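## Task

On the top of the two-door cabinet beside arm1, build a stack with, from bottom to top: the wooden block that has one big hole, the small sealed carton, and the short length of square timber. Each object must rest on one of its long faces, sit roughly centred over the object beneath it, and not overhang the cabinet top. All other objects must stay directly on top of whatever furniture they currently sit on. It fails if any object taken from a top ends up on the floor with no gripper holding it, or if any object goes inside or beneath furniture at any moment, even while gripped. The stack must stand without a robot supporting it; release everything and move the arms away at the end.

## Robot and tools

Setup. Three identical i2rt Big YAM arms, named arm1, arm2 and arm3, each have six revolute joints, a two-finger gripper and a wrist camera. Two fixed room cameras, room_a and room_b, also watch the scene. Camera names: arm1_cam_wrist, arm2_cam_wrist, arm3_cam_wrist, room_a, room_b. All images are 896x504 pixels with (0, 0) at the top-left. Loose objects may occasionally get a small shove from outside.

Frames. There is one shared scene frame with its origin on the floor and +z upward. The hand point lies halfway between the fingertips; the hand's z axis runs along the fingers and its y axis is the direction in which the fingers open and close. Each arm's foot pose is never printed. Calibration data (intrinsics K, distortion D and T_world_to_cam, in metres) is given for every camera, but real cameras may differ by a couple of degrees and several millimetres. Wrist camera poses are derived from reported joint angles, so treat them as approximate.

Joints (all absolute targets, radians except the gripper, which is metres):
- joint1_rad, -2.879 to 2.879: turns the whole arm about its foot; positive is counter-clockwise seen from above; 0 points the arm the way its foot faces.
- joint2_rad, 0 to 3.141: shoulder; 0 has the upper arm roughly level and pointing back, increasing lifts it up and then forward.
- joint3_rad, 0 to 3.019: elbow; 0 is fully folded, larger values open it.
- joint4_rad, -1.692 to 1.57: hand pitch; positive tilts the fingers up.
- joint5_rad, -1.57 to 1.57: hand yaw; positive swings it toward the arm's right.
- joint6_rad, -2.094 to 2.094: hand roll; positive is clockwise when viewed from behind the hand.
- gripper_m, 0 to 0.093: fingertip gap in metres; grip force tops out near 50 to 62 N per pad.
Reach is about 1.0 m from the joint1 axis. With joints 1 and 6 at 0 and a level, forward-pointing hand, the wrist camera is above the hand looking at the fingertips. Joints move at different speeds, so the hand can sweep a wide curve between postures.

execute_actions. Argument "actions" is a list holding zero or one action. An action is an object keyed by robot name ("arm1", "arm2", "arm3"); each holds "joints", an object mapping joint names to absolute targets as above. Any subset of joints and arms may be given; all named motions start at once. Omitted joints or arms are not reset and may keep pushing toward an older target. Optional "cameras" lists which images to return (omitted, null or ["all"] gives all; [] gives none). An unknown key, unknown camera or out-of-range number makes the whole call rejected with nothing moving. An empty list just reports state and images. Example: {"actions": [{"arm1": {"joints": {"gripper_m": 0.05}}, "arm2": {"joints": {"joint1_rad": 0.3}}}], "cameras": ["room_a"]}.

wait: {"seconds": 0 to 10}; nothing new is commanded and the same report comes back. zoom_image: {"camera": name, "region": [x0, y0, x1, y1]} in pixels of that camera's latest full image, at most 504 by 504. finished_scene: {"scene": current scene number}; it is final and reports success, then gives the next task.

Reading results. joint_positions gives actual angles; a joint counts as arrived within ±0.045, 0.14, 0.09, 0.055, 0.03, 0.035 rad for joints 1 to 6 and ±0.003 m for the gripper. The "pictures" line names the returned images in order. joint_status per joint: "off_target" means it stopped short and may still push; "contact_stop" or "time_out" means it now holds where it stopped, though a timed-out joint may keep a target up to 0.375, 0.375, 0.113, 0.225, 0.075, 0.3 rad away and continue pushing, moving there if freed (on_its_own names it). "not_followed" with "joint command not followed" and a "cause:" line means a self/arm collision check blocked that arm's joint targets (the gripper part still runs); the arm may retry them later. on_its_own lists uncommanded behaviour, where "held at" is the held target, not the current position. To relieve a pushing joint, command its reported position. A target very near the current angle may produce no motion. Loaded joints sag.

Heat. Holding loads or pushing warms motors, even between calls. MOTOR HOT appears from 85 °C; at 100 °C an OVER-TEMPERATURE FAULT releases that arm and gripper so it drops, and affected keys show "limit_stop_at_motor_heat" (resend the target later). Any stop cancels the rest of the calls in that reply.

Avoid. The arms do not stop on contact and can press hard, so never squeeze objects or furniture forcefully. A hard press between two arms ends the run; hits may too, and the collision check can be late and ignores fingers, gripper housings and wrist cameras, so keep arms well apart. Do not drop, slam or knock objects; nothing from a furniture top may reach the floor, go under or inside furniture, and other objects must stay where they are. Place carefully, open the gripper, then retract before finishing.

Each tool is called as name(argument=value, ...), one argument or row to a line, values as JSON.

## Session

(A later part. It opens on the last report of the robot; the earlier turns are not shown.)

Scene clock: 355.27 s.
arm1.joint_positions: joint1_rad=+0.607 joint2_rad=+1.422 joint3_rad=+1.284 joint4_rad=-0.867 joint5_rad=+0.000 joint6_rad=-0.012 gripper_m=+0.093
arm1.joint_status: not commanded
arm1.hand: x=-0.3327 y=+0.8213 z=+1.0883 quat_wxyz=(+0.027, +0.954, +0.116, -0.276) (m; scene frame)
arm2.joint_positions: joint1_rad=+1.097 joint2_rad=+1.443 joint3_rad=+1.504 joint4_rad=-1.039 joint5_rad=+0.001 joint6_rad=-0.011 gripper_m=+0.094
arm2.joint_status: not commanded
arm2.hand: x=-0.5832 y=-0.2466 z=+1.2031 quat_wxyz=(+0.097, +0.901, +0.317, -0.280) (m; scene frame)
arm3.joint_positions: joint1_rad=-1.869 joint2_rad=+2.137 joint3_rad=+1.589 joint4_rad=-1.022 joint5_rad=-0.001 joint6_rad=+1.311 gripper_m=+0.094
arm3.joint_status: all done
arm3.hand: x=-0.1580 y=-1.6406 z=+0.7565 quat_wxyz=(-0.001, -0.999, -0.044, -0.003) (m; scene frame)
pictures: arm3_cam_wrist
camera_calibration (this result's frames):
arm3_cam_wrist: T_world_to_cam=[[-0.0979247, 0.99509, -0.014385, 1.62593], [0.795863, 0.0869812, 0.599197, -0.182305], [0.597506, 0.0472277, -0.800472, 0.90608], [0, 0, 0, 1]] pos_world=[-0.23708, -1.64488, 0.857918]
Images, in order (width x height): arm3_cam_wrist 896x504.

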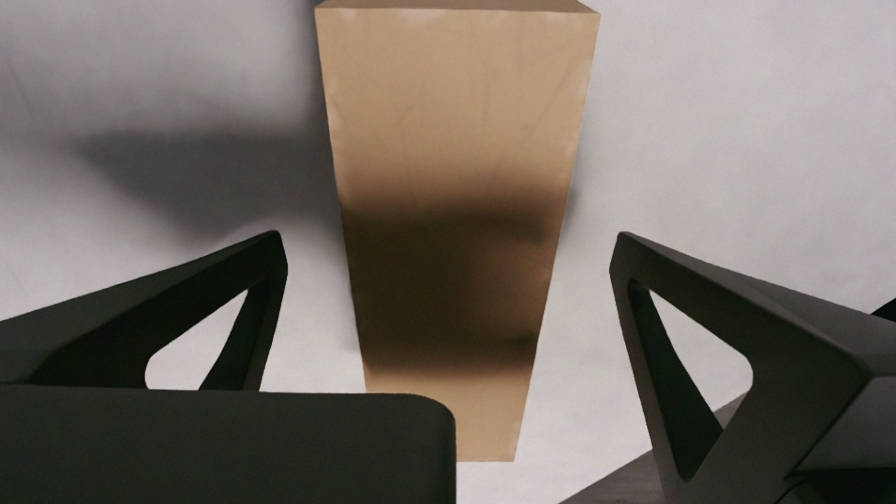

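execute_actions(
  actions=[
    {"arm3":{"joints":{"gripper_m":0.025}}},
  ],
  cameras=["arm3_cam_wrist"],
)

Scene clock: 360.37 s.
arm1.joint_positions: joint1_rad=+0.607 joint2_rad=+1.422 joint3_rad=+1.284 joint4_rad=-0.867 joint5_rad=+0.000 joint6_rad=-0.012 gripper_m=+0.093
arm1.joint_status: not commanded
arm1.hand: x=-0.3327 y=+0.8213 z=+1.0883 quat_wxyz=(+0.027, +0.954, +0.116, -0.276) (m; scene frame)
arm2.joint_positions: joint1_rad=+1.097 joint2_rad=+1.443 joint3_rad=+1.504 joint4_rad=-1.039 joint5_rad=+0.001 joint6_rad=-0.011 gripper_m=+0.094
arm2.joint_status: not commanded
arm2.hand: x=-0.5832 y=-0.2466 z=+1.2031 quat_wxyz=(+0.097, +0.901, +0.317, -0.280) (m; scene frame)
arm3.joint_positions: joint1_rad=-1.869 joint2_rad=+2.137 joint3_rad=+1.589 joint4_rad=-1.022 joint5_rad=-0.001 joint6_rad=+1.311 gripper_m=+0.045
arm3.joint_status: gripper_m off_target (ended at +0.045, target +0.025)
arm3.hand: x=-0.1581 y=-1.6408 z=+0.7565 quat_wxyz=(-0.002, -0.999, -0.044, -0.003) (m; scene frame)
pictures: arm3_cam_wrist
camera_calibration (this result's frames):
arm3_cam_wrist: T_world_to_cam=[[-0.097543, 0.995116, -0.0151184, 1.62677], [0.795974, 0.0871234, 0.599029, -0.181886], [0.597421, 0.0463972, -0.800585, 0.904817], [0, 0, 0, 1]] pos_world=[-0.237101, -1.64496, 0.857932]
Images, in order (width x height): arm3_cam_wrist 896x504.

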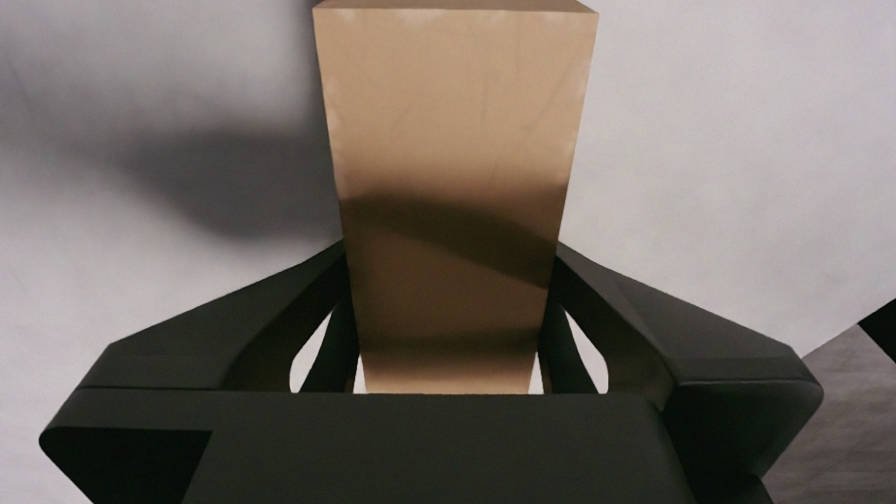

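execute_actions(
  actions=[
    {"arm1":{"joints":{"joint1_rad":0.78}},"arm3":{"joints":{"joint2_rad":1.85,"joint4_rad":-1.155}}},
  ],
  cameras=["arm3_cam_wrist","arm1_cam_wrist"],
)

Scene clock: 379.00 s.
arm1.joint_positions: joint1_rad=+0.788 joint2_rad=+1.422 joint3_rad=+1.284 joint4_rad=-0.867 joint5_rad=+0.000 joint6_rad=-0.012 gripper_m=+0.093
arm1.joint_status: all done
arm1.hand: x=-0.3021 y=+0.7282 z=+1.0878 quat_wxyz=(+0.052, +0.940, +0.201, -0.272) (m; scene frame)
arm2.joint_positions: joint1_rad=+1.097 joint2_rad=+1.443 joint3_rad=+1.504 joint4_rad=-1.039 joint5_rad=+0.001 joint6_rad=-0.011 gripper_m=+0.094
arm2.joint_status: not commanded
arm2.hand: x=-0.5832 y=-0.2466 z=+1.2031 quat_wxyz=(+0.097, +0.901, +0.317, -0.280) (m; scene frame)
arm3.joint_positions: joint1_rad=-1.869 joint2_rad=+1.870 joint3_rad=+1.563 joint4_rad=-1.144 joint5_rad=-0.001 joint6_rad=+1.311 gripper_m=+0.045
arm3.joint_status: all done
arm3.hand: x=-0.1559 y=-1.6238 z=+0.9002 quat_wxyz=(-0.059, -0.997, -0.044, +0.010) (m; scene frame)
pictures: arm1_cam_wrist, arm3_cam_wrist
camera_calibration (this result's frames):
arm1_cam_wrist: T_world_to_cam=[[-0.424963, 0.904964, 0.0211287, -0.812803], [0.904523, 0.423615, 0.0488649, -0.0764836], [0.0352705, 0.0398772, -0.998582, 1.18751], [0, 0, 0, 1]] pos_world=[-0.318114, 0.720602, 1.20674]
arm3_cam_wrist: T_world_to_cam=[[-0.0983568, 0.986836, -0.128377, 1.70061], [0.807808, 0.154513, 0.568834, -0.132757], [0.581182, -0.0477556, -0.812371, 0.873034], [0, 0, 0, 1]] pos_world=[-0.232883, -1.61601, 1.00306]
Images, in order (width x height): arm1_cam_wrist 896x504, arm3_cam_wrist 896x504.

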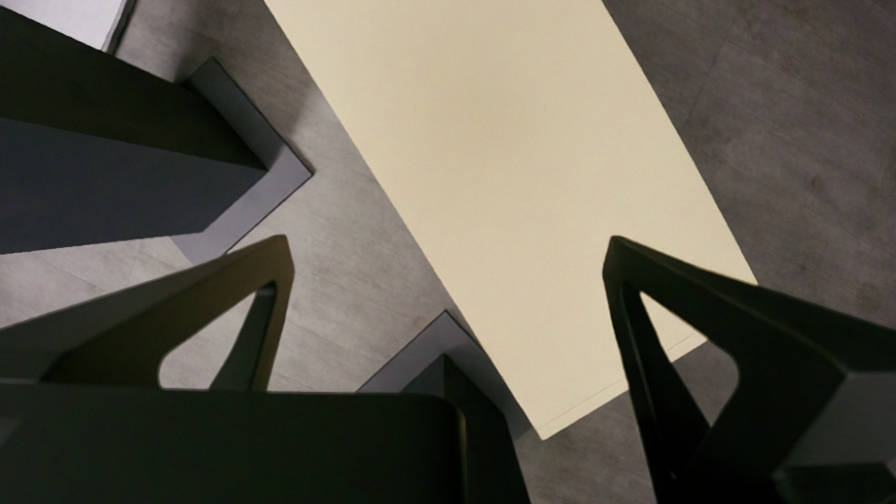

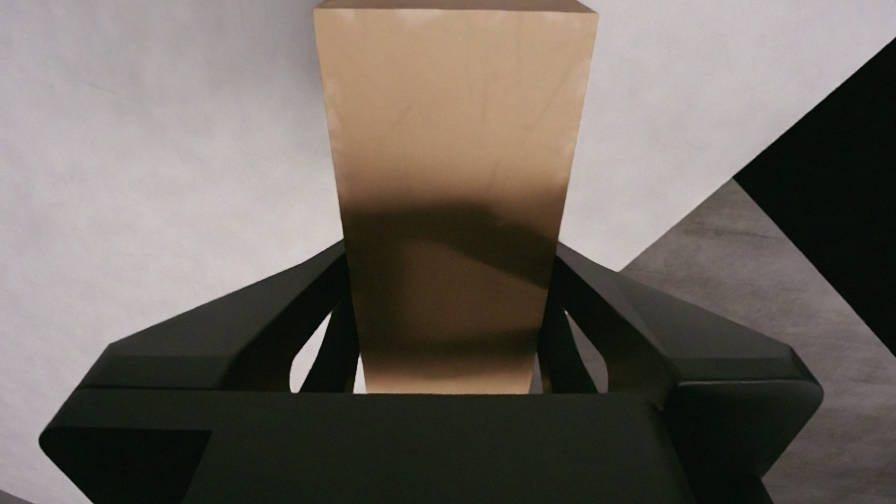

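execute_actions(
  actions=[
    {"arm3":{"joints":{"joint1_rad":1.52,"joint3_rad":1.485}}},
  ],
  cameras=["arm3_cam_wrist","arm1_cam_wrist","room_b"],
)

Scene clock: 407.23 s.
arm1.joint_positions: joint1_rad=+0.788 joint2_rad=+1.422 joint3_rad=+1.284 joint4_rad=-0.867 joint5_rad=+0.000 joint6_rad=-0.012 gripper_m=+0.093
arm1.joint_status: not commanded
arm1.hand: x=-0.3021 y=+0.7282 z=+1.0878 quat_wxyz=(+0.052, +0.940, +0.201, -0.272) (m; scene frame)
arm2.joint_positions: joint1_rad=+1.097 joint2_rad=+1.443 joint3_rad=+1.504 joint4_rad=-1.039 joint5_rad=+0.001 joint6_rad=-0.011 gripper_m=+0.094
arm2.joint_status: not commanded
arm2.hand: x=-0.5832 y=-0.2466 z=+1.2031 quat_wxyz=(+0.097, +0.901, +0.317, -0.280) (m; scene frame)
arm3.joint_positions: joint1_rad=+1.531 joint2_rad=+1.872 joint3_rad=+1.468 joint4_rad=-1.146 joint5_rad=-0.002 joint6_rad=+1.311 gripper_m=+0.045
arm3.joint_status: all done
arm3.hand: x=-0.1024 y=-0.4874 z=+0.8624 quat_wxyz=(-0.002, +0.172, -0.985, -0.010) (m; scene frame)
pictures: arm1_cam_wrist, arm3_cam_wrist, room_b
camera_calibration (this result's frames):
arm1_cam_wrist: T_world_to_cam=[[-0.424963, 0.904964, 0.0211287, -0.812803], [0.904523, 0.423615, 0.0488649, -0.0764836], [0.0352705, 0.0398772, -0.998582, 1.18751], [0, 0, 0, 1]] pos_world=[-0.318114, 0.720602, 1.20674]
arm3_cam_wrist: T_world_to_cam=[[0.348149, -0.936968, -0.0297217, -0.397501], [-0.751842, -0.298019, 0.588148, -0.726975], [-0.559934, -0.182417, -0.808207, 0.679415], [0, 0, 0, 1]] pos_world=[-0.0277535, -0.465161, 0.964862]
Images, in order (width x height): arm1_cam_wrist 896x504, arm3_cam_wrist 896x504, room_b 896x504.

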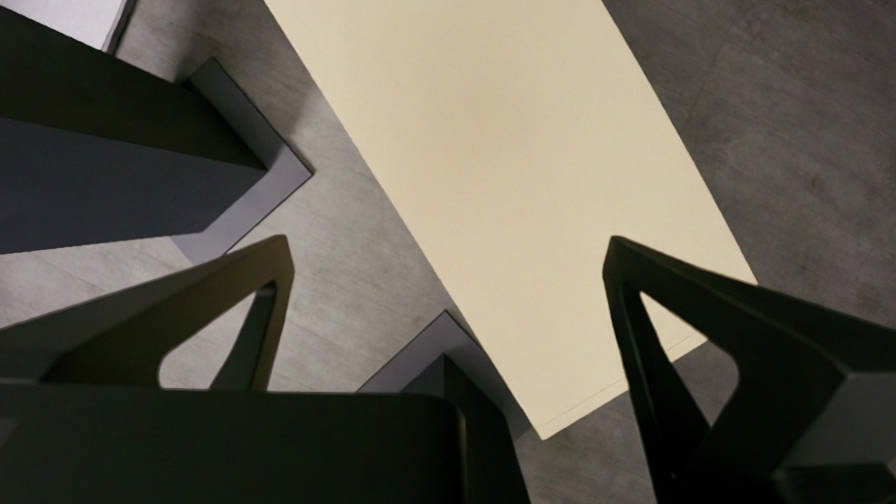

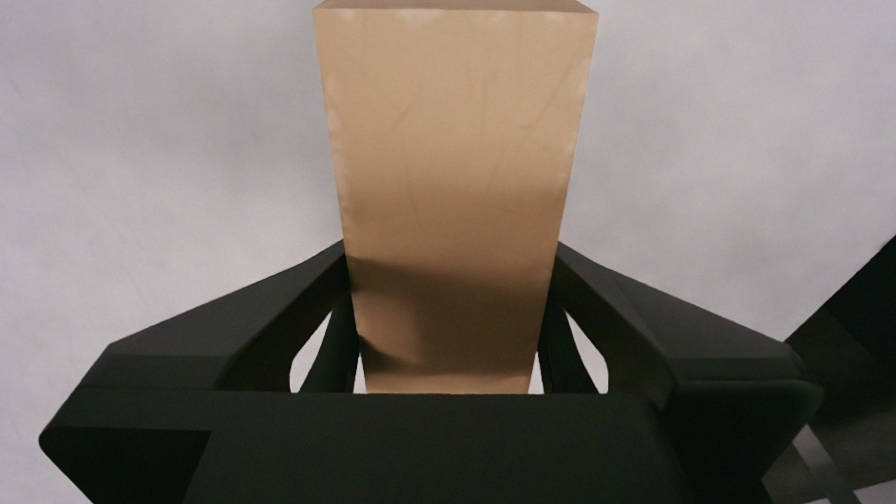

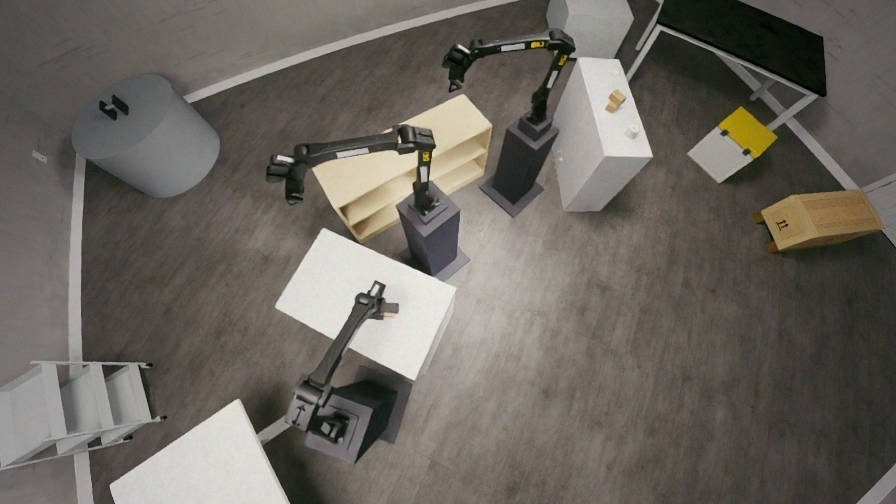

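execute_actions(
  actions=[
    {"arm3":{"joints":{"joint2_rad":1.918,"joint3_rad":1.44,"joint4_rad":-1.05}}},
  ],
  cameras=["arm3_cam_wrist"],
)

Scene clock: 416.20 s.
arm1.joint_positions: joint1_rad=+0.788 joint2_rad=+1.422 joint3_rad=+1.284 joint4_rad=-0.867 joint5_rad=+0.000 joint6_rad=-0.012 gripper_m=+0.093
arm1.joint_status: not commanded
arm1.hand: x=-0.3021 y=+0.7282 z=+1.0878 quat_wxyz=(+0.052, +0.940, +0.201, -0.272) (m; scene frame)
arm2.joint_positions: joint1_rad=+1.097 joint2_rad=+1.443 joint3_rad=+1.504 joint4_rad=-1.039 joint5_rad=+0.001 joint6_rad=-0.011 gripper_m=+0.094
arm2.joint_status: not commanded
arm2.hand: x=-0.5832 y=-0.2466 z=+1.2031 quat_wxyz=(+0.097, +0.901, +0.317, -0.280) (m; scene frame)
arm3.joint_positions: joint1_rad=+1.530 joint2_rad=+1.932 joint3_rad=+1.430 joint4_rad=-1.062 joint5_rad=-0.002 joint6_rad=+1.312 gripper_m=+0.045
arm3.joint_status: all done
arm3.hand: x=-0.1017 y=-0.4876 z=+0.8170 quat_wxyz=(-0.002, +0.171, -0.985, -0.002) (m; scene frame)
pictures: arm3_cam_wrist
camera_calibration (this result's frames):
arm3_cam_wrist: T_world_to_cam=[[0.346673, -0.937877, -0.0142863, -0.412451], [-0.753122, -0.287396, 0.591786, -0.697704], [-0.559128, -0.194397, -0.805969, 0.635426], [0, 0, 0, 1]] pos_world=[-0.0271858, -0.463821, 0.919133]
Images, in order (width x height): arm3_cam_wrist 896x504.

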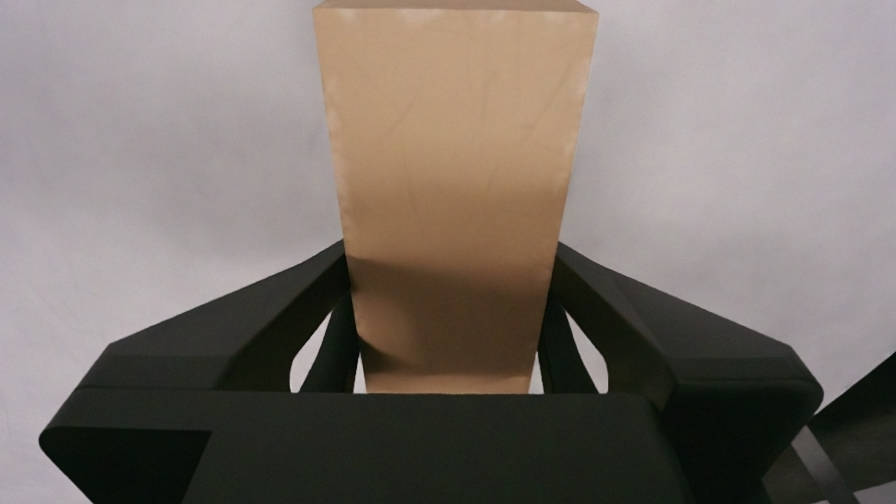

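execute_actions(
  actions=[
    {"arm3":{"joints":{"joint2_rad":1.948}}},
  ],
  cameras=["arm3_cam_wrist"],
)

Scene clock: 421.33 s.
arm1.joint_positions: joint1_rad=+0.788 joint2_rad=+1.422 joint3_rad=+1.284 joint4_rad=-0.867 joint5_rad=+0.000 joint6_rad=-0.012 gripper_m=+0.093
arm1.joint_status: not commanded
arm1.hand: x=-0.3021 y=+0.7282 z=+1.0878 quat_wxyz=(+0.052, +0.940, +0.201, -0.272) (m; scene frame)
arm2.joint_positions: joint1_rad=+1.097 joint2_rad=+1.443 joint3_rad=+1.504 joint4_rad=-1.039 joint5_rad=+0.001 joint6_rad=-0.011 gripper_m=+0.094
arm2.joint_status: not commanded
arm2.hand: x=-0.5832 y=-0.2466 z=+1.2031 quat_wxyz=(+0.097, +0.901, +0.317, -0.280) (m; scene frame)
arm3.joint_positions: joint1_rad=+1.530 joint2_rad=+1.935 joint3_rad=+1.430 joint4_rad=-1.062 joint5_rad=-0.002 joint6_rad=+1.312 gripper_m=+0.045
arm3.joint_status: all done
arm3.hand: x=-0.1017 y=-0.4879 z=+0.8153 quat_wxyz=(-0.001, +0.171, -0.985, +0.000) (m; scene frame)
pictures: arm3_cam_wrist
camera_calibration (this result's frames):
arm3_cam_wrist: T_world_to_cam=[[0.346658, -0.937922, -0.0114449, -0.415098], [-0.753056, -0.285564, 0.592755, -0.696745], [-0.559226, -0.196865, -0.805301, 0.632279], [0, 0, 0, 1]] pos_world=[-0.0272039, -0.463822, 0.917423]
Images, in order (width x height): arm3_cam_wrist 896x504.

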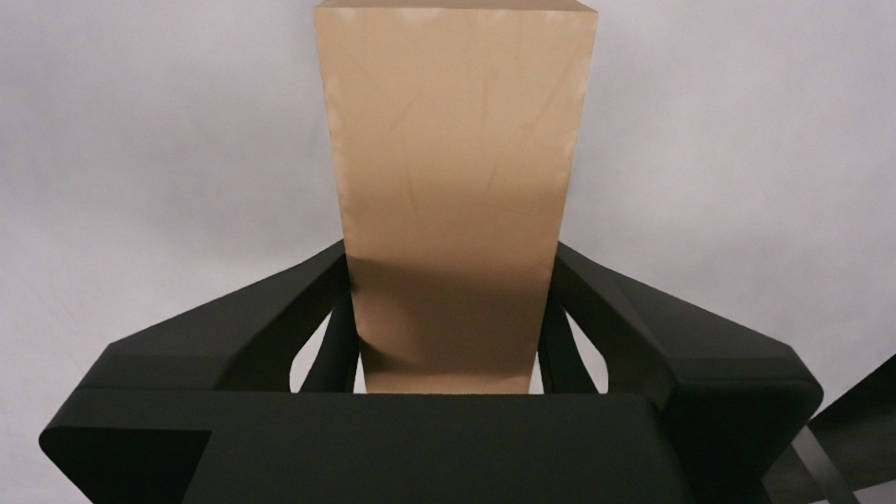

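execute_actions(
  actions=[
    {"arm3":{"joints":{"joint2_rad":1.962}}},
  ],
  cameras=["arm3_cam_wrist"],
)

Scene clock: 428.40 s.
arm1.joint_positions: joint1_rad=+0.788 joint2_rad=+1.422 joint3_rad=+1.284 joint4_rad=-0.867 joint5_rad=+0.000 joint6_rad=-0.012 gripper_m=+0.093
arm1.joint_status: not commanded
arm1.hand: x=-0.3021 y=+0.7282 z=+1.0878 quat_wxyz=(+0.052, +0.940, +0.201, -0.272) (m; scene frame)
arm2.joint_positions: joint1_rad=+1.097 joint2_rad=+1.443 joint3_rad=+1.504 joint4_rad=-1.039 joint5_rad=+0.001 joint6_rad=-0.011 gripper_m=+0.094
arm2.joint_status: not commanded
arm2.hand: x=-0.5832 y=-0.2466 z=+1.2031 quat_wxyz=(+0.097, +0.901, +0.317, -0.280) (m; scene frame)
arm3.joint_positions: joint1_rad=+1.530 joint2_rad=+1.936 joint3_rad=+1.430 joint4_rad=-1.062 joint5_rad=-0.002 joint6_rad=+1.312 gripper_m=+0.045
arm3.joint_status: all done
arm3.hand: x=-0.1017 y=-0.4880 z=+0.8151 quat_wxyz=(-0.001, +0.171, -0.985, +0.000) (m; scene frame)
pictures: arm3_cam_wrist
camera_calibration (this result's frames):
arm3_cam_wrist: T_world_to_cam=[[0.346657, -0.937927, -0.0110771, -0.415441], [-0.753076, -0.285338, 0.592839, -0.696592], [-0.559201, -0.19717, -0.805245, 0.631918], [0, 0, 0, 1]] pos_world=[-0.0272029, -0.463822, 0.917213]
Images, in order (width x height): arm3_cam_wrist 896x504.

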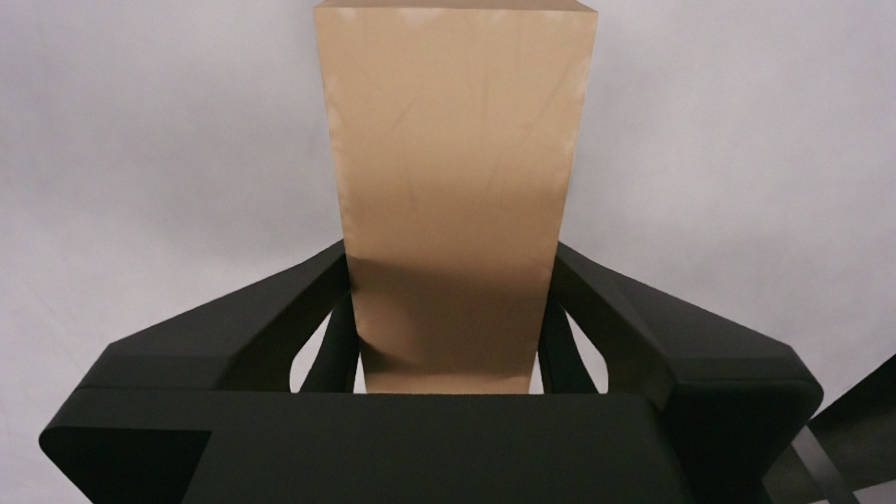

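execute_actions(
  actions=[
    {"arm3":{"joints":{"joint2_rad":1.936,"gripper_m":0.093}}},
  ],
  cameras=["arm3_cam_wrist"],
)

Scene clock: 433.80 s.
arm1.joint_positions: joint1_rad=+0.788 joint2_rad=+1.422 joint3_rad=+1.284 joint4_rad=-0.867 joint5_rad=+0.000 joint6_rad=-0.012 gripper_m=+0.093
arm1.joint_status: not commanded
arm1.hand: x=-0.3021 y=+0.7282 z=+1.0878 quat_wxyz=(+0.052, +0.940, +0.201, -0.272) (m; scene frame)
arm2.joint_positions: joint1_rad=+1.097 joint2_rad=+1.443 joint3_rad=+1.504 joint4_rad=-1.039 joint5_rad=+0.001 joint6_rad=-0.011 gripper_m=+0.094
arm2.joint_status: not commanded
arm2.hand: x=-0.5832 y=-0.2466 z=+1.2031 quat_wxyz=(+0.097, +0.901, +0.317, -0.280) (m; scene frame)
arm3.joint_positions: joint1_rad=+1.530 joint2_rad=+1.937 joint3_rad=+1.430 joint4_rad=-1.062 joint5_rad=-0.002 joint6_rad=+1.312 gripper_m=+0.093
arm3.joint_status: all done
arm3.hand: x=-0.1017 y=-0.4881 z=+0.8145 quat_wxyz=(-0.001, +0.171, -0.985, +0.001) (m; scene frame)
pictures: arm3_cam_wrist
camera_calibration (this result's frames):
arm3_cam_wrist: T_world_to_cam=[[0.346652, -0.937941, -0.00997361, -0.416468], [-0.753136, -0.284657, 0.59309, -0.696132], [-0.559123, -0.198085, -0.805074, 0.630833], [0, 0, 0, 1]] pos_world=[-0.0271996, -0.463823, 0.916583]
Images, in order (width x height): arm3_cam_wrist 896x504.

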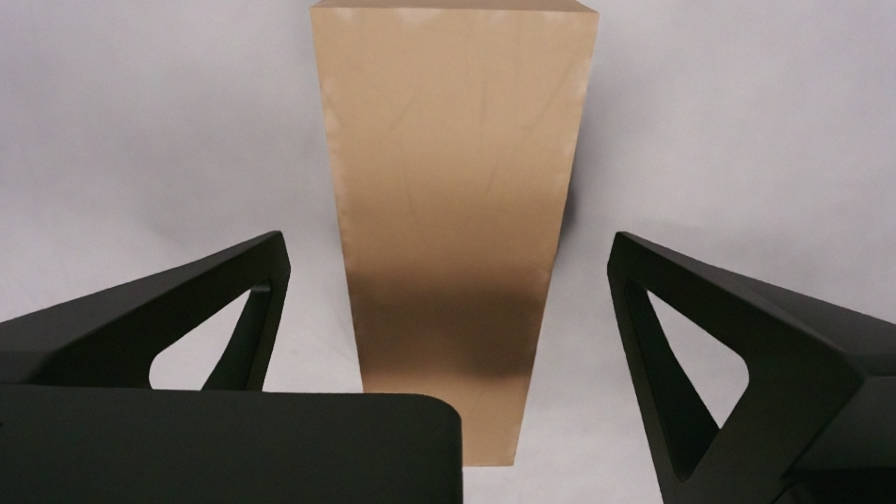

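execute_actions(
  actions=[
    {"arm3":{"joints":{"joint1_rad":0.5,"joint2_rad":1.35}},"arm2":{"joints":{"joint1_rad":2.064,"joint2_rad":1.995,"joint3_rad":1.575,"joint4_rad":-1.125,"joint6_rad":1.30,"gripper_m":0.093}}},
  ],
  cameras=["arm2_cam_wrist","room_b"],
)

Scene clock: 479.00 s.
arm1.joint_positions: joint1_rad=+0.788 joint2_rad=+1.422 joint3_rad=+1.284 joint4_rad=-0.867 joint5_rad=+0.000 joint6_rad=-0.012 gripper_m=+0.093
arm1.joint_status: not commanded
arm1.hand: x=-0.3021 y=+0.7282 z=+1.0878 quat_wxyz=(+0.052, +0.940, +0.201, -0.272) (m; scene frame)
arm2.joint_positions: joint1_rad=+2.066 joint2_rad=+2.005 joint3_rad=+1.557 joint4_rad=-1.115 joint5_rad=-0.001 joint6_rad=+1.286 gripper_m=+0.093
arm2.joint_status: all done
arm2.hand: x=-0.1059 y=-0.4912 z=+0.9035 quat_wxyz=(+0.008, +0.985, +0.174, -0.002) (m; scene frame)
arm3.joint_positions: joint1_rad=+0.502 joint2_rad=+1.355 joint3_rad=+1.423 joint4_rad=-1.055 joint5_rad=+0.002 joint6_rad=+1.312 gripper_m=+0.093
arm3.joint_status: all done
arm3.hand: x=+0.3684 y=-0.7334 z=+1.1249 quat_wxyz=(-0.166, -0.321, -0.902, -0.237) (m; scene frame)
pictures: arm2_cam_wrist, room_b
camera_calibration (this result's frames):
arm2_cam_wrist: T_world_to_cam=[[-0.323466, 0.946105, -0.0159513, 0.44643], [0.768293, 0.272439, 0.579226, -0.305103], [0.552355, 0.175105, -0.815011, 1.00676], [0, 0, 0, 1]] pos_world=[-0.177272, -0.515536, 1.00436]
Images, in order (width x height): arm2_cam_wrist 896x504, room_b 896x504.

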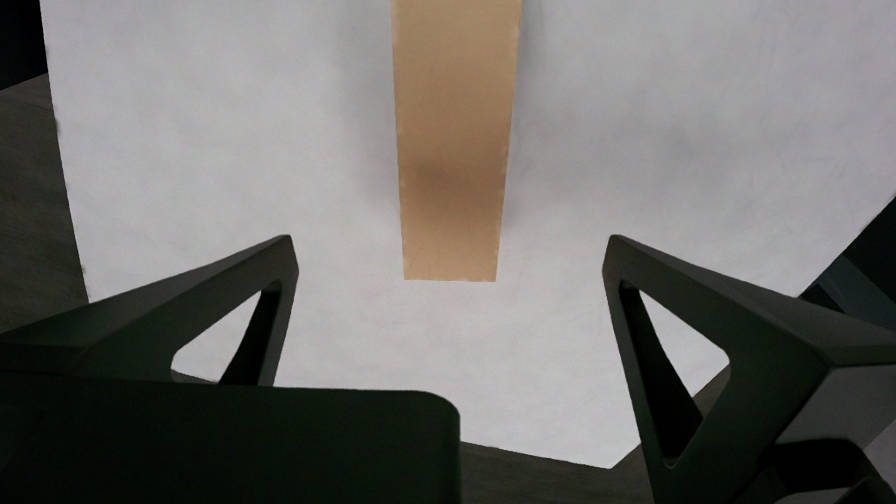

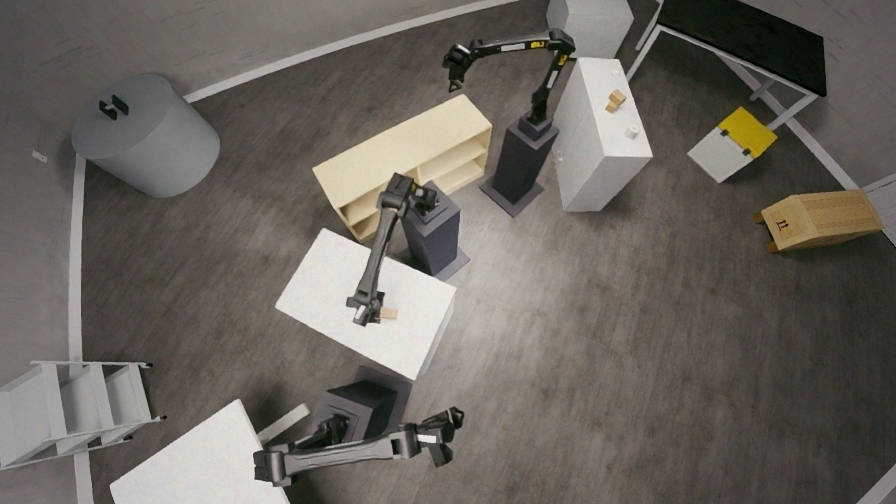

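execute_actions(
  actions=[
    {"arm2":{"joints":{"joint2_rad":2.065,"joint3_rad":1.535,"joint4_rad":-1.0}},"arm1":{"joints":{"joint1_rad":0.1,"joint2_rad":1.76,"joint3_rad":1.10,"joint4_rad":-0.29}},"arm3":{"joints":{"joint1_rad":-0.2,"joint2_rad":1.0}}},
  ],
  cameras=["arm2_cam_wrist","arm1_cam_wrist"],
)

Scene clock: 541.70 s.
arm1.joint_positions: joint1_rad=+0.094 joint2_rad=+1.783 joint3_rad=+1.084 joint4_rad=-0.314 joint5_rad=+0.000 joint6_rad=-0.012 gripper_m=+0.093
arm1.joint_status: all done
arm1.hand: x=-0.3698 y=+1.1114 z=+0.8675 quat_wxyz=(-0.044, +0.953, -0.130, -0.272) (m; scene frame)
arm2.joint_positions: joint1_rad=+2.066 joint2_rad=+2.054 joint3_rad=+1.539 joint4_rad=-1.011 joint5_rad=-0.001 joint6_rad=+1.287 gripper_m=+0.093
arm2.joint_status: all done
arm2.hand: x=-0.1052 y=-0.5040 z=+0.8703 quat_wxyz=(+0.026, +0.984, +0.173, -0.004) (m; scene frame)
arm3.joint_positions: joint1_rad=-0.194 joint2_rad=+1.009 joint3_rad=+1.423 joint4_rad=-1.055 joint5_rad=+0.001 joint6_rad=+1.312 gripper_m=+0.093
arm3.joint_status: all done
arm3.hand: x=+0.3670 y=-1.0694 z=+1.2830 quat_wxyz=(-0.367, -0.568, -0.689, -0.262) (m; scene frame)
pictures: arm1_cam_wrist, arm2_cam_wrist
camera_calibration (this result's frames):
arm1_cam_wrist: T_world_to_cam=[[0.251842, 0.967486, 0.0233814, -1.00489], [0.966131, -0.252747, 0.052054, 0.604915], [0.0562711, 0.00948013, -0.998371, 0.995951], [0, 0, 0, 1]] pos_world=[-0.387397, 1.11567, 0.986335]
arm2_cam_wrist: T_world_to_cam=[[-0.322777, 0.945024, -0.0523905, 0.48948], [0.76705, 0.293615, 0.57046, -0.264769], [0.554481, 0.143945, -0.819653, 0.970093], [0, 0, 0, 1]] pos_world=[-0.176814, -0.52447, 0.971824]
Images, in order (width x height): arm1_cam_wrist 896x504, arm2_cam_wrist 896x504.

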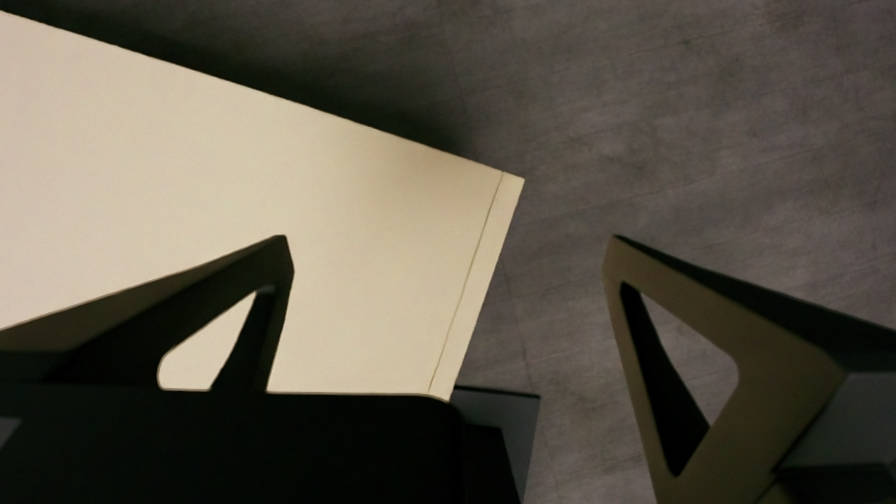

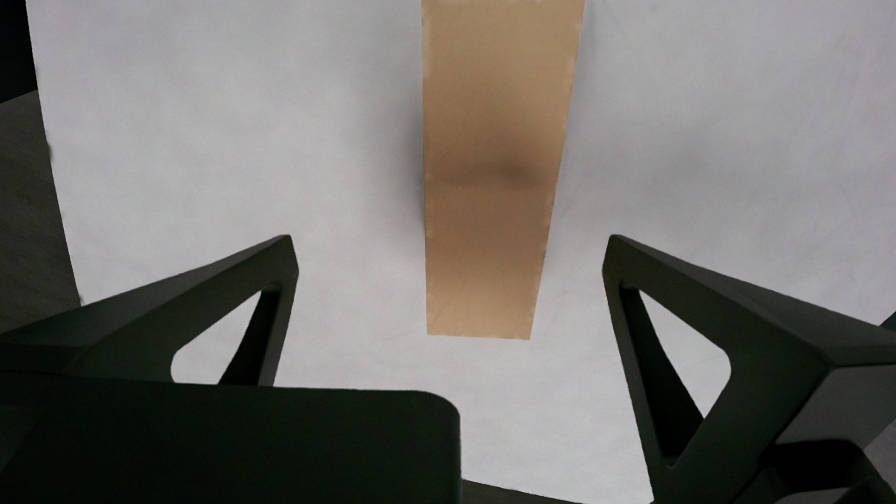

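execute_actions(
  actions=[
    {"arm2":{"joints":{"joint2_rad":2.135,"joint3_rad":1.495,"joint4_rad":-0.926}},"arm1":{"joints":{"joint1_rad":-0.1}}},
  ],
  cameras=["arm2_cam_wrist","arm1_cam_wrist"],
)

Scene clock: 553.97 s.
arm1.joint_positions: joint1_rad=-0.104 joint2_rad=+1.783 joint3_rad=+1.084 joint4_rad=-0.314 joint5_rad=+0.000 joint6_rad=-0.012 gripper_m=+0.093
arm1.joint_status: all done
arm1.hand: x=-0.3261 y=+1.2195 z=+0.8682 quat_wxyz=(-0.071, +0.935, -0.223, -0.267) (m; scene frame)
arm2.joint_positions: joint1_rad=+2.066 joint2_rad=+2.134 joint3_rad=+1.495 joint4_rad=-0.936 joint5_rad=-0.001 joint6_rad=+1.287 gripper_m=+0.093
arm2.joint_status: all done
arm2.hand: x=-0.1063 y=-0.4903 z=+0.8106 quat_wxyz=(+0.002, +0.985, +0.173, -0.001) (m; scene frame)
arm3.joint_positions: joint1_rad=-0.194 joint2_rad=+1.009 joint3_rad=+1.423 joint4_rad=-1.055 joint5_rad=+0.001 joint6_rad=+1.312 gripper_m=+0.093
arm3.joint_status: not commanded
arm3.hand: x=+0.3670 y=-1.0694 z=+1.2830 quat_wxyz=(-0.367, -0.568, -0.689, -0.262) (m; scene frame)
pictures: arm1_cam_wrist, arm2_cam_wrist
camera_calibration (this result's frames):
arm1_cam_wrist: T_world_to_cam=[[0.436902, 0.899204, 0.0234374, -0.976867], [0.897772, -0.437529, 0.0507238, 0.794112], [0.0558656, -0.00111992, -0.998438, 1.0061], [0, 0, 0, 1]] pos_world=[-0.342343, 1.22698, 0.987147]
arm2_cam_wrist: T_world_to_cam=[[-0.322717, 0.946481, -0.00527627, 0.435559], [0.76892, 0.265418, 0.581649, -0.256617], [0.55192, 0.183651, -0.813423, 0.933951], [0, 0, 0, 1]] pos_world=[-0.177586, -0.515659, 0.911256]
Images, in order (width x height): arm1_cam_wrist 896x504, arm2_cam_wrist 896x504.

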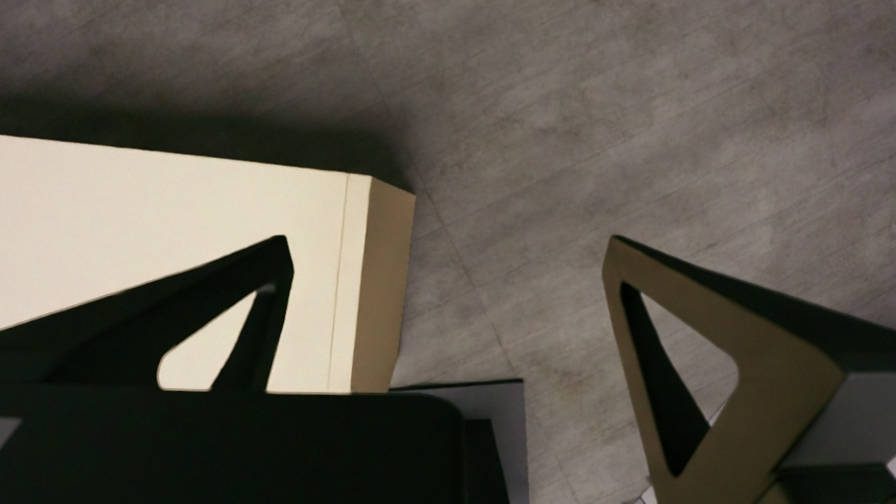

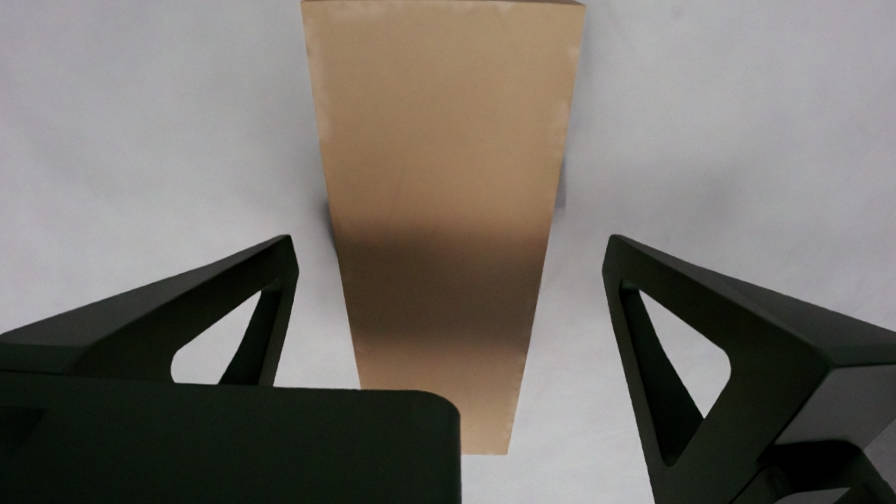

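zoom_image(
  camera="arm1_cam_wrist",
  region=[320, 140, 440, 220],
)

execute_actions(
  actions=[
    {"arm2":{"joints":{"gripper_m":0.025}},"arm1":{"joints":{"joint1_rad":0.3}}},
  ],
  cameras=["arm2_cam_wrist","arm1_cam_wrist"],
)

Region (320, 140, 440, 220) of arm1_cam_wrist's 896x504 image, scaled by 4.200, with more detail than that image has.

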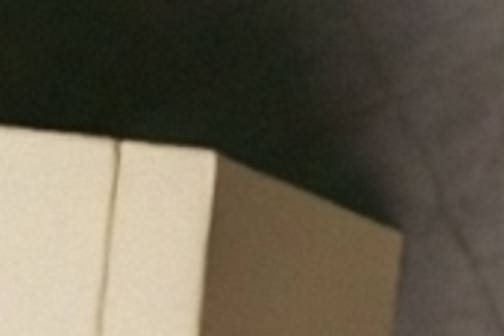

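Scene clock: 570.57 s.
arm1.joint_positions: joint1_rad=+0.301 joint2_rad=+1.783 joint3_rad=+1.084 joint4_rad=-0.314 joint5_rad=+0.000 joint6_rad=-0.012 gripper_m=+0.093
arm1.joint_status: all done
arm1.hand: x=-0.3920 y=+0.9913 z=+0.8666 quat_wxyz=(-0.015, +0.961, -0.031, -0.274) (m; scene frame)
arm2.joint_positions: joint1_rad=+2.066 joint2_rad=+2.134 joint3_rad=+1.495 joint4_rad=-0.935 joint5_rad=-0.001 joint6_rad=+1.288 gripper_m=+0.045
arm2.joint_status: gripper_m off_target (ended at +0.045, target +0.025)
arm2.hand: x=-0.1063 y=-0.4907 z=+0.8106 quat_wxyz=(+0.003, +0.985, +0.173, -0.001) (m; scene frame)
arm3.joint_positions: joint1_rad=-0.194 joint2_rad=+1.009 joint3_rad=+1.423 joint4_rad=-1.055 joint5_rad=+0.001 joint6_rad=+1.312 gripper_m=+0.093
arm3.joint_status: not commanded
arm3.hand: x=+0.3670 y=-1.0694 z=+1.2830 quat_wxyz=(-0.367, -0.568, -0.689, -0.262) (m; scene frame)
pictures: arm1_cam_wrist, arm2_cam_wrist
camera_calibration (this result's frames):
arm1_cam_wrist: T_world_to_cam=[[0.0472554, 0.998624, 0.0227197, -0.993502], [0.997399, -0.0484123, 0.0534, 0.404532], [0.0544264, 0.0201372, -0.998315, 0.986196], [0, 0, 0, 1]] pos_world=[-0.410207, 0.991861, 0.985504]
arm2_cam_wrist: T_world_to_cam=[[-0.321638, 0.946839, -0.00675346, 0.437409], [0.769161, 0.265428, 0.581325, -0.256244], [0.552214, 0.181782, -0.813643, 0.9333], [0, 0, 0, 1]] pos_world=[-0.177601, -0.515799, 0.911288]
Images, in order (width x height): arm1_cam_wrist 896x504, arm2_cam_wrist 896x504.

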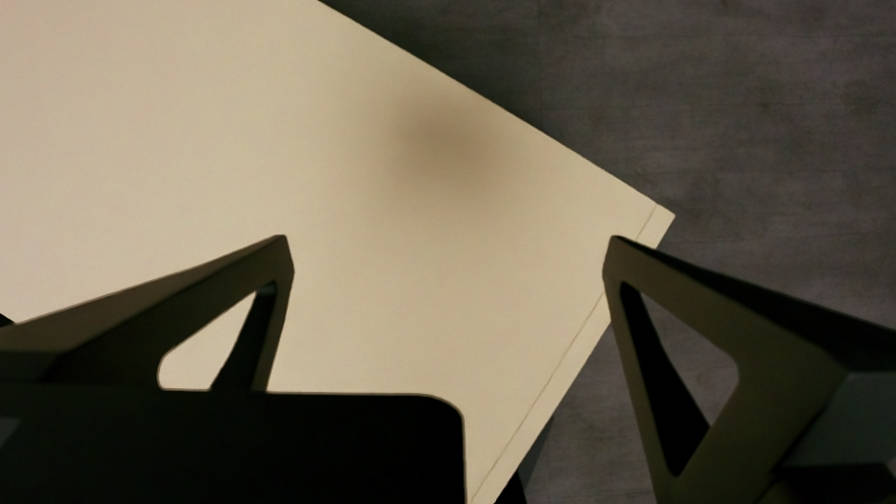

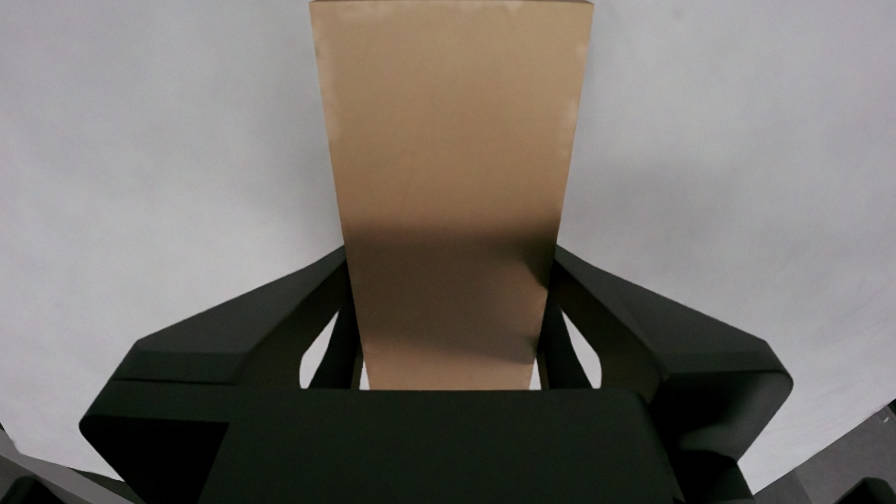

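execute_actions(
  actions=[
    {"arm2":{"joints":{"joint2_rad":1.85,"joint4_rad":-1.11}},"arm1":{"joints":{"joint1_rad":-0.45,"joint6_rad":-0.6}}},
  ],
  cameras=["arm2_cam_wrist"],
)

execute_actions(
  actions=[
    {"arm2":{"joints":{"joint1_rad":-0.697,"joint6_rad":1.075}}},
  ],
  cameras=["arm2_cam_wrist","room_b"],
)

Scene clock: 634.03 s.
arm1.joint_positions: joint1_rad=-0.458 joint2_rad=+1.783 joint3_rad=+1.084 joint4_rad=-0.310 joint5_rad=+0.000 joint6_rad=-0.584 gripper_m=+0.093
arm1.joint_status: all done
arm1.hand: x=-0.1990 y=+1.3844 z=+0.8701 quat_wxyz=(-0.184, +0.953, -0.120, -0.209) (m; scene frame)
arm2.joint_positions: joint1_rad=+2.066 joint2_rad=+1.847 joint3_rad=+1.482 joint4_rad=-1.102 joint5_rad=-0.001 joint6_rad=+1.288 gripper_m=+0.045
arm2.joint_status: all done
arm2.hand: x=-0.1068 y=-0.4747 z=+0.9647 quat_wxyz=(+0.056, +0.983, +0.173, -0.007) (m; scene frame)
arm3.joint_positions: joint1_rad=-0.194 joint2_rad=+1.009 joint3_rad=+1.423 joint4_rad=-1.055 joint5_rad=+0.001 joint6_rad=+1.312 gripper_m=+0.093
arm3.joint_status: not commanded
arm3.hand: x=+0.3670 y=-1.0694 z=+1.2830 quat_wxyz=(-0.367, -0.568, -0.689, -0.262) (m; scene frame)
pictures: arm2_cam_wrist
camera_calibration (this result's frames):
arm2_cam_wrist: T_world_to_cam=[[-0.321568, 0.9406, -0.108932, 0.518776], [0.765145, 0.325893, 0.55529, -0.296239], [0.557806, 0.0952147, -0.824492, 1.02601], [0, 0, 0, 1]] pos_world=[-0.178825, -0.489109, 1.06694]
Images, in order (width x height): arm2_cam_wrist 896x504.

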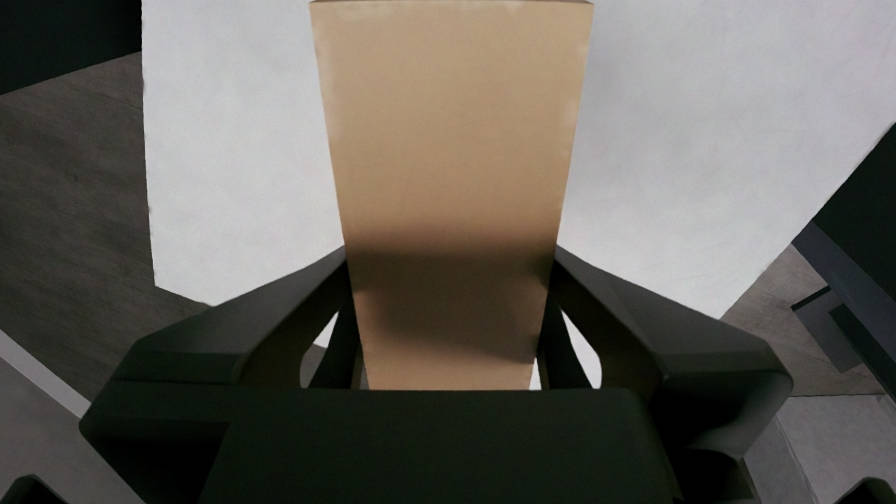

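Scene clock: 636.50 s.
arm1.joint_positions: joint1_rad=-0.458 joint2_rad=+1.783 joint3_rad=+1.084 joint4_rad=-0.310 joint5_rad=+0.000 joint6_rad=-0.585 gripper_m=+0.093
arm1.joint_status: not commanded
arm1.hand: x=-0.1990 y=+1.3844 z=+0.8701 quat_wxyz=(-0.184, +0.953, -0.120, -0.209) (m; scene frame)
arm2.joint_positions: joint1_rad=-0.707 joint2_rad=+1.851 joint3_rad=+1.482 joint4_rad=-1.102 joint5_rad=+0.001 joint6_rad=+1.086 gripper_m=+0.045
arm2.joint_status: all done
arm2.hand: x=-0.3839 y=+0.6166 z=+0.9538 quat_wxyz=(+0.001, +0.443, -0.895, -0.047) (m; scene frame)
arm3.joint_positions: joint1_rad=-0.194 joint2_rad=+1.009 joint3_rad=+1.423 joint4_rad=-1.055 joint5_rad=+0.001 joint6_rad=+1.312 gripper_m=+0.093
arm3.joint_status: not commanded
arm3.hand: x=+0.3670 y=-1.0694 z=+1.2830 quat_wxyz=(-0.367, -0.568, -0.689, -0.262) (m; scene frame)
pictures: arm2_cam_wrist, room_b
camera_calibration (this result's frames):
arm2_cam_wrist: T_world_to_cam=[[0.780353, -0.619318, -0.0865702, 0.765549], [-0.480297, -0.682238, 0.55124, -0.286472], [-0.400454, -0.388583, -0.829843, 1.00327], [0, 0, 0, 1]] pos_world=[-0.333227, 0.668529, 1.05674]
Images, in order (width x height): arm2_cam_wrist 896x504, room_b 896x504.

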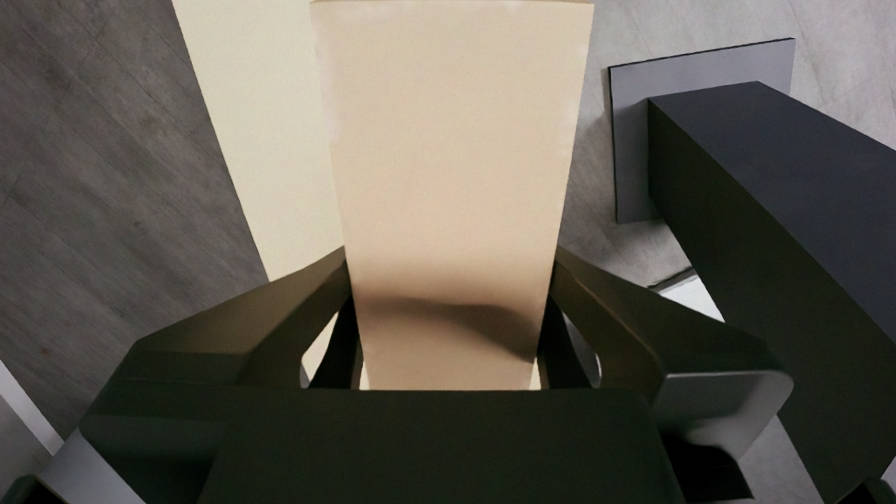

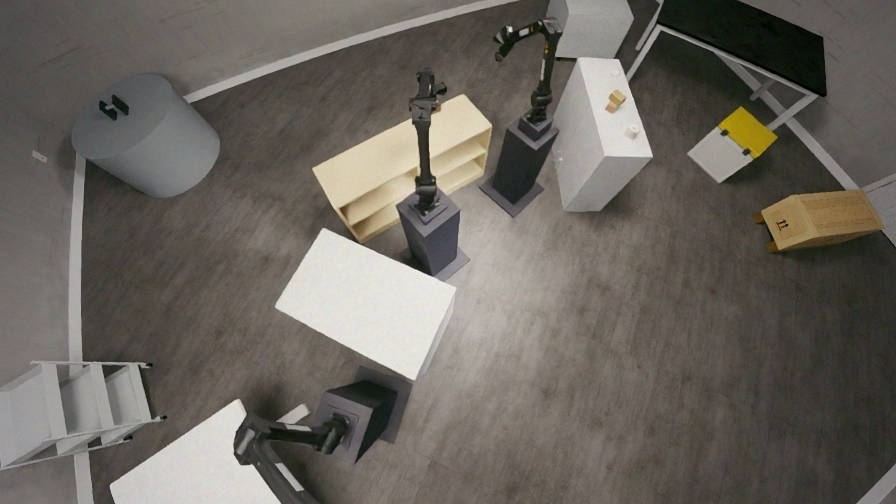

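execute_actions(
  actions=[
    {"arm2":{"joints":{"joint2_rad":2.28,"joint3_rad":1.95,"joint4_rad":-1.215}}},
  ],
  cameras=["arm2_cam_wrist"],
)

Scene clock: 661.00 s.
arm1.joint_positions: joint1_rad=-0.458 joint2_rad=+1.783 joint3_rad=+1.084 joint4_rad=-0.310 joint5_rad=+0.000 joint6_rad=-0.585 gripper_m=+0.093
arm1.joint_status: not commanded
arm1.hand: x=-0.1990 y=+1.3844 z=+0.8701 quat_wxyz=(-0.184, +0.953, -0.120, -0.209) (m; scene frame)
arm2.joint_positions: joint1_rad=-0.707 joint2_rad=+2.303 joint3_rad=+1.896 joint4_rad=-1.207 joint5_rad=+0.001 joint6_rad=+1.086 gripper_m=+0.045
arm2.joint_status: all done
arm2.hand: x=-0.4233 y=+0.6999 z=+0.8300 quat_wxyz=(+0.003, +0.443, -0.896, +0.025) (m; scene frame)
arm3.joint_positions: joint1_rad=-0.194 joint2_rad=+1.009 joint3_rad=+1.423 joint4_rad=-1.055 joint5_rad=+0.001 joint6_rad=+1.312 gripper_m=+0.093
arm3.joint_status: not commanded
arm3.hand: x=+0.3670 y=-1.0694 z=+1.2830 quat_wxyz=(-0.367, -0.568, -0.689, -0.262) (m; scene frame)
pictures: arm2_cam_wrist
camera_calibration (this result's frames):
arm2_cam_wrist: T_world_to_cam=[[0.782266, -0.621583, 0.0411699, 0.733542], [-0.514565, -0.607504, 0.605112, -0.291873], [-0.351117, -0.494543, -0.795075, 0.983287], [0, 0, 0, 1]] pos_world=[-0.378764, 0.764921, 0.928203]
Images, in order (width x height): arm2_cam_wrist 896x504.

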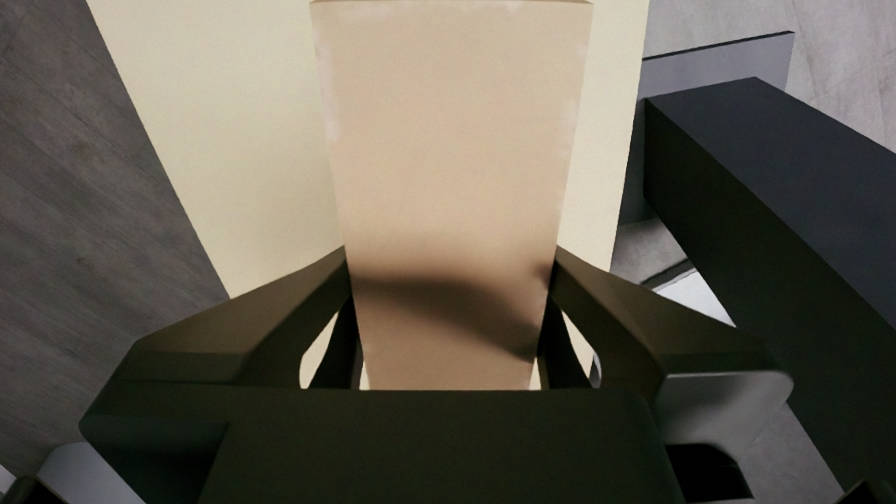

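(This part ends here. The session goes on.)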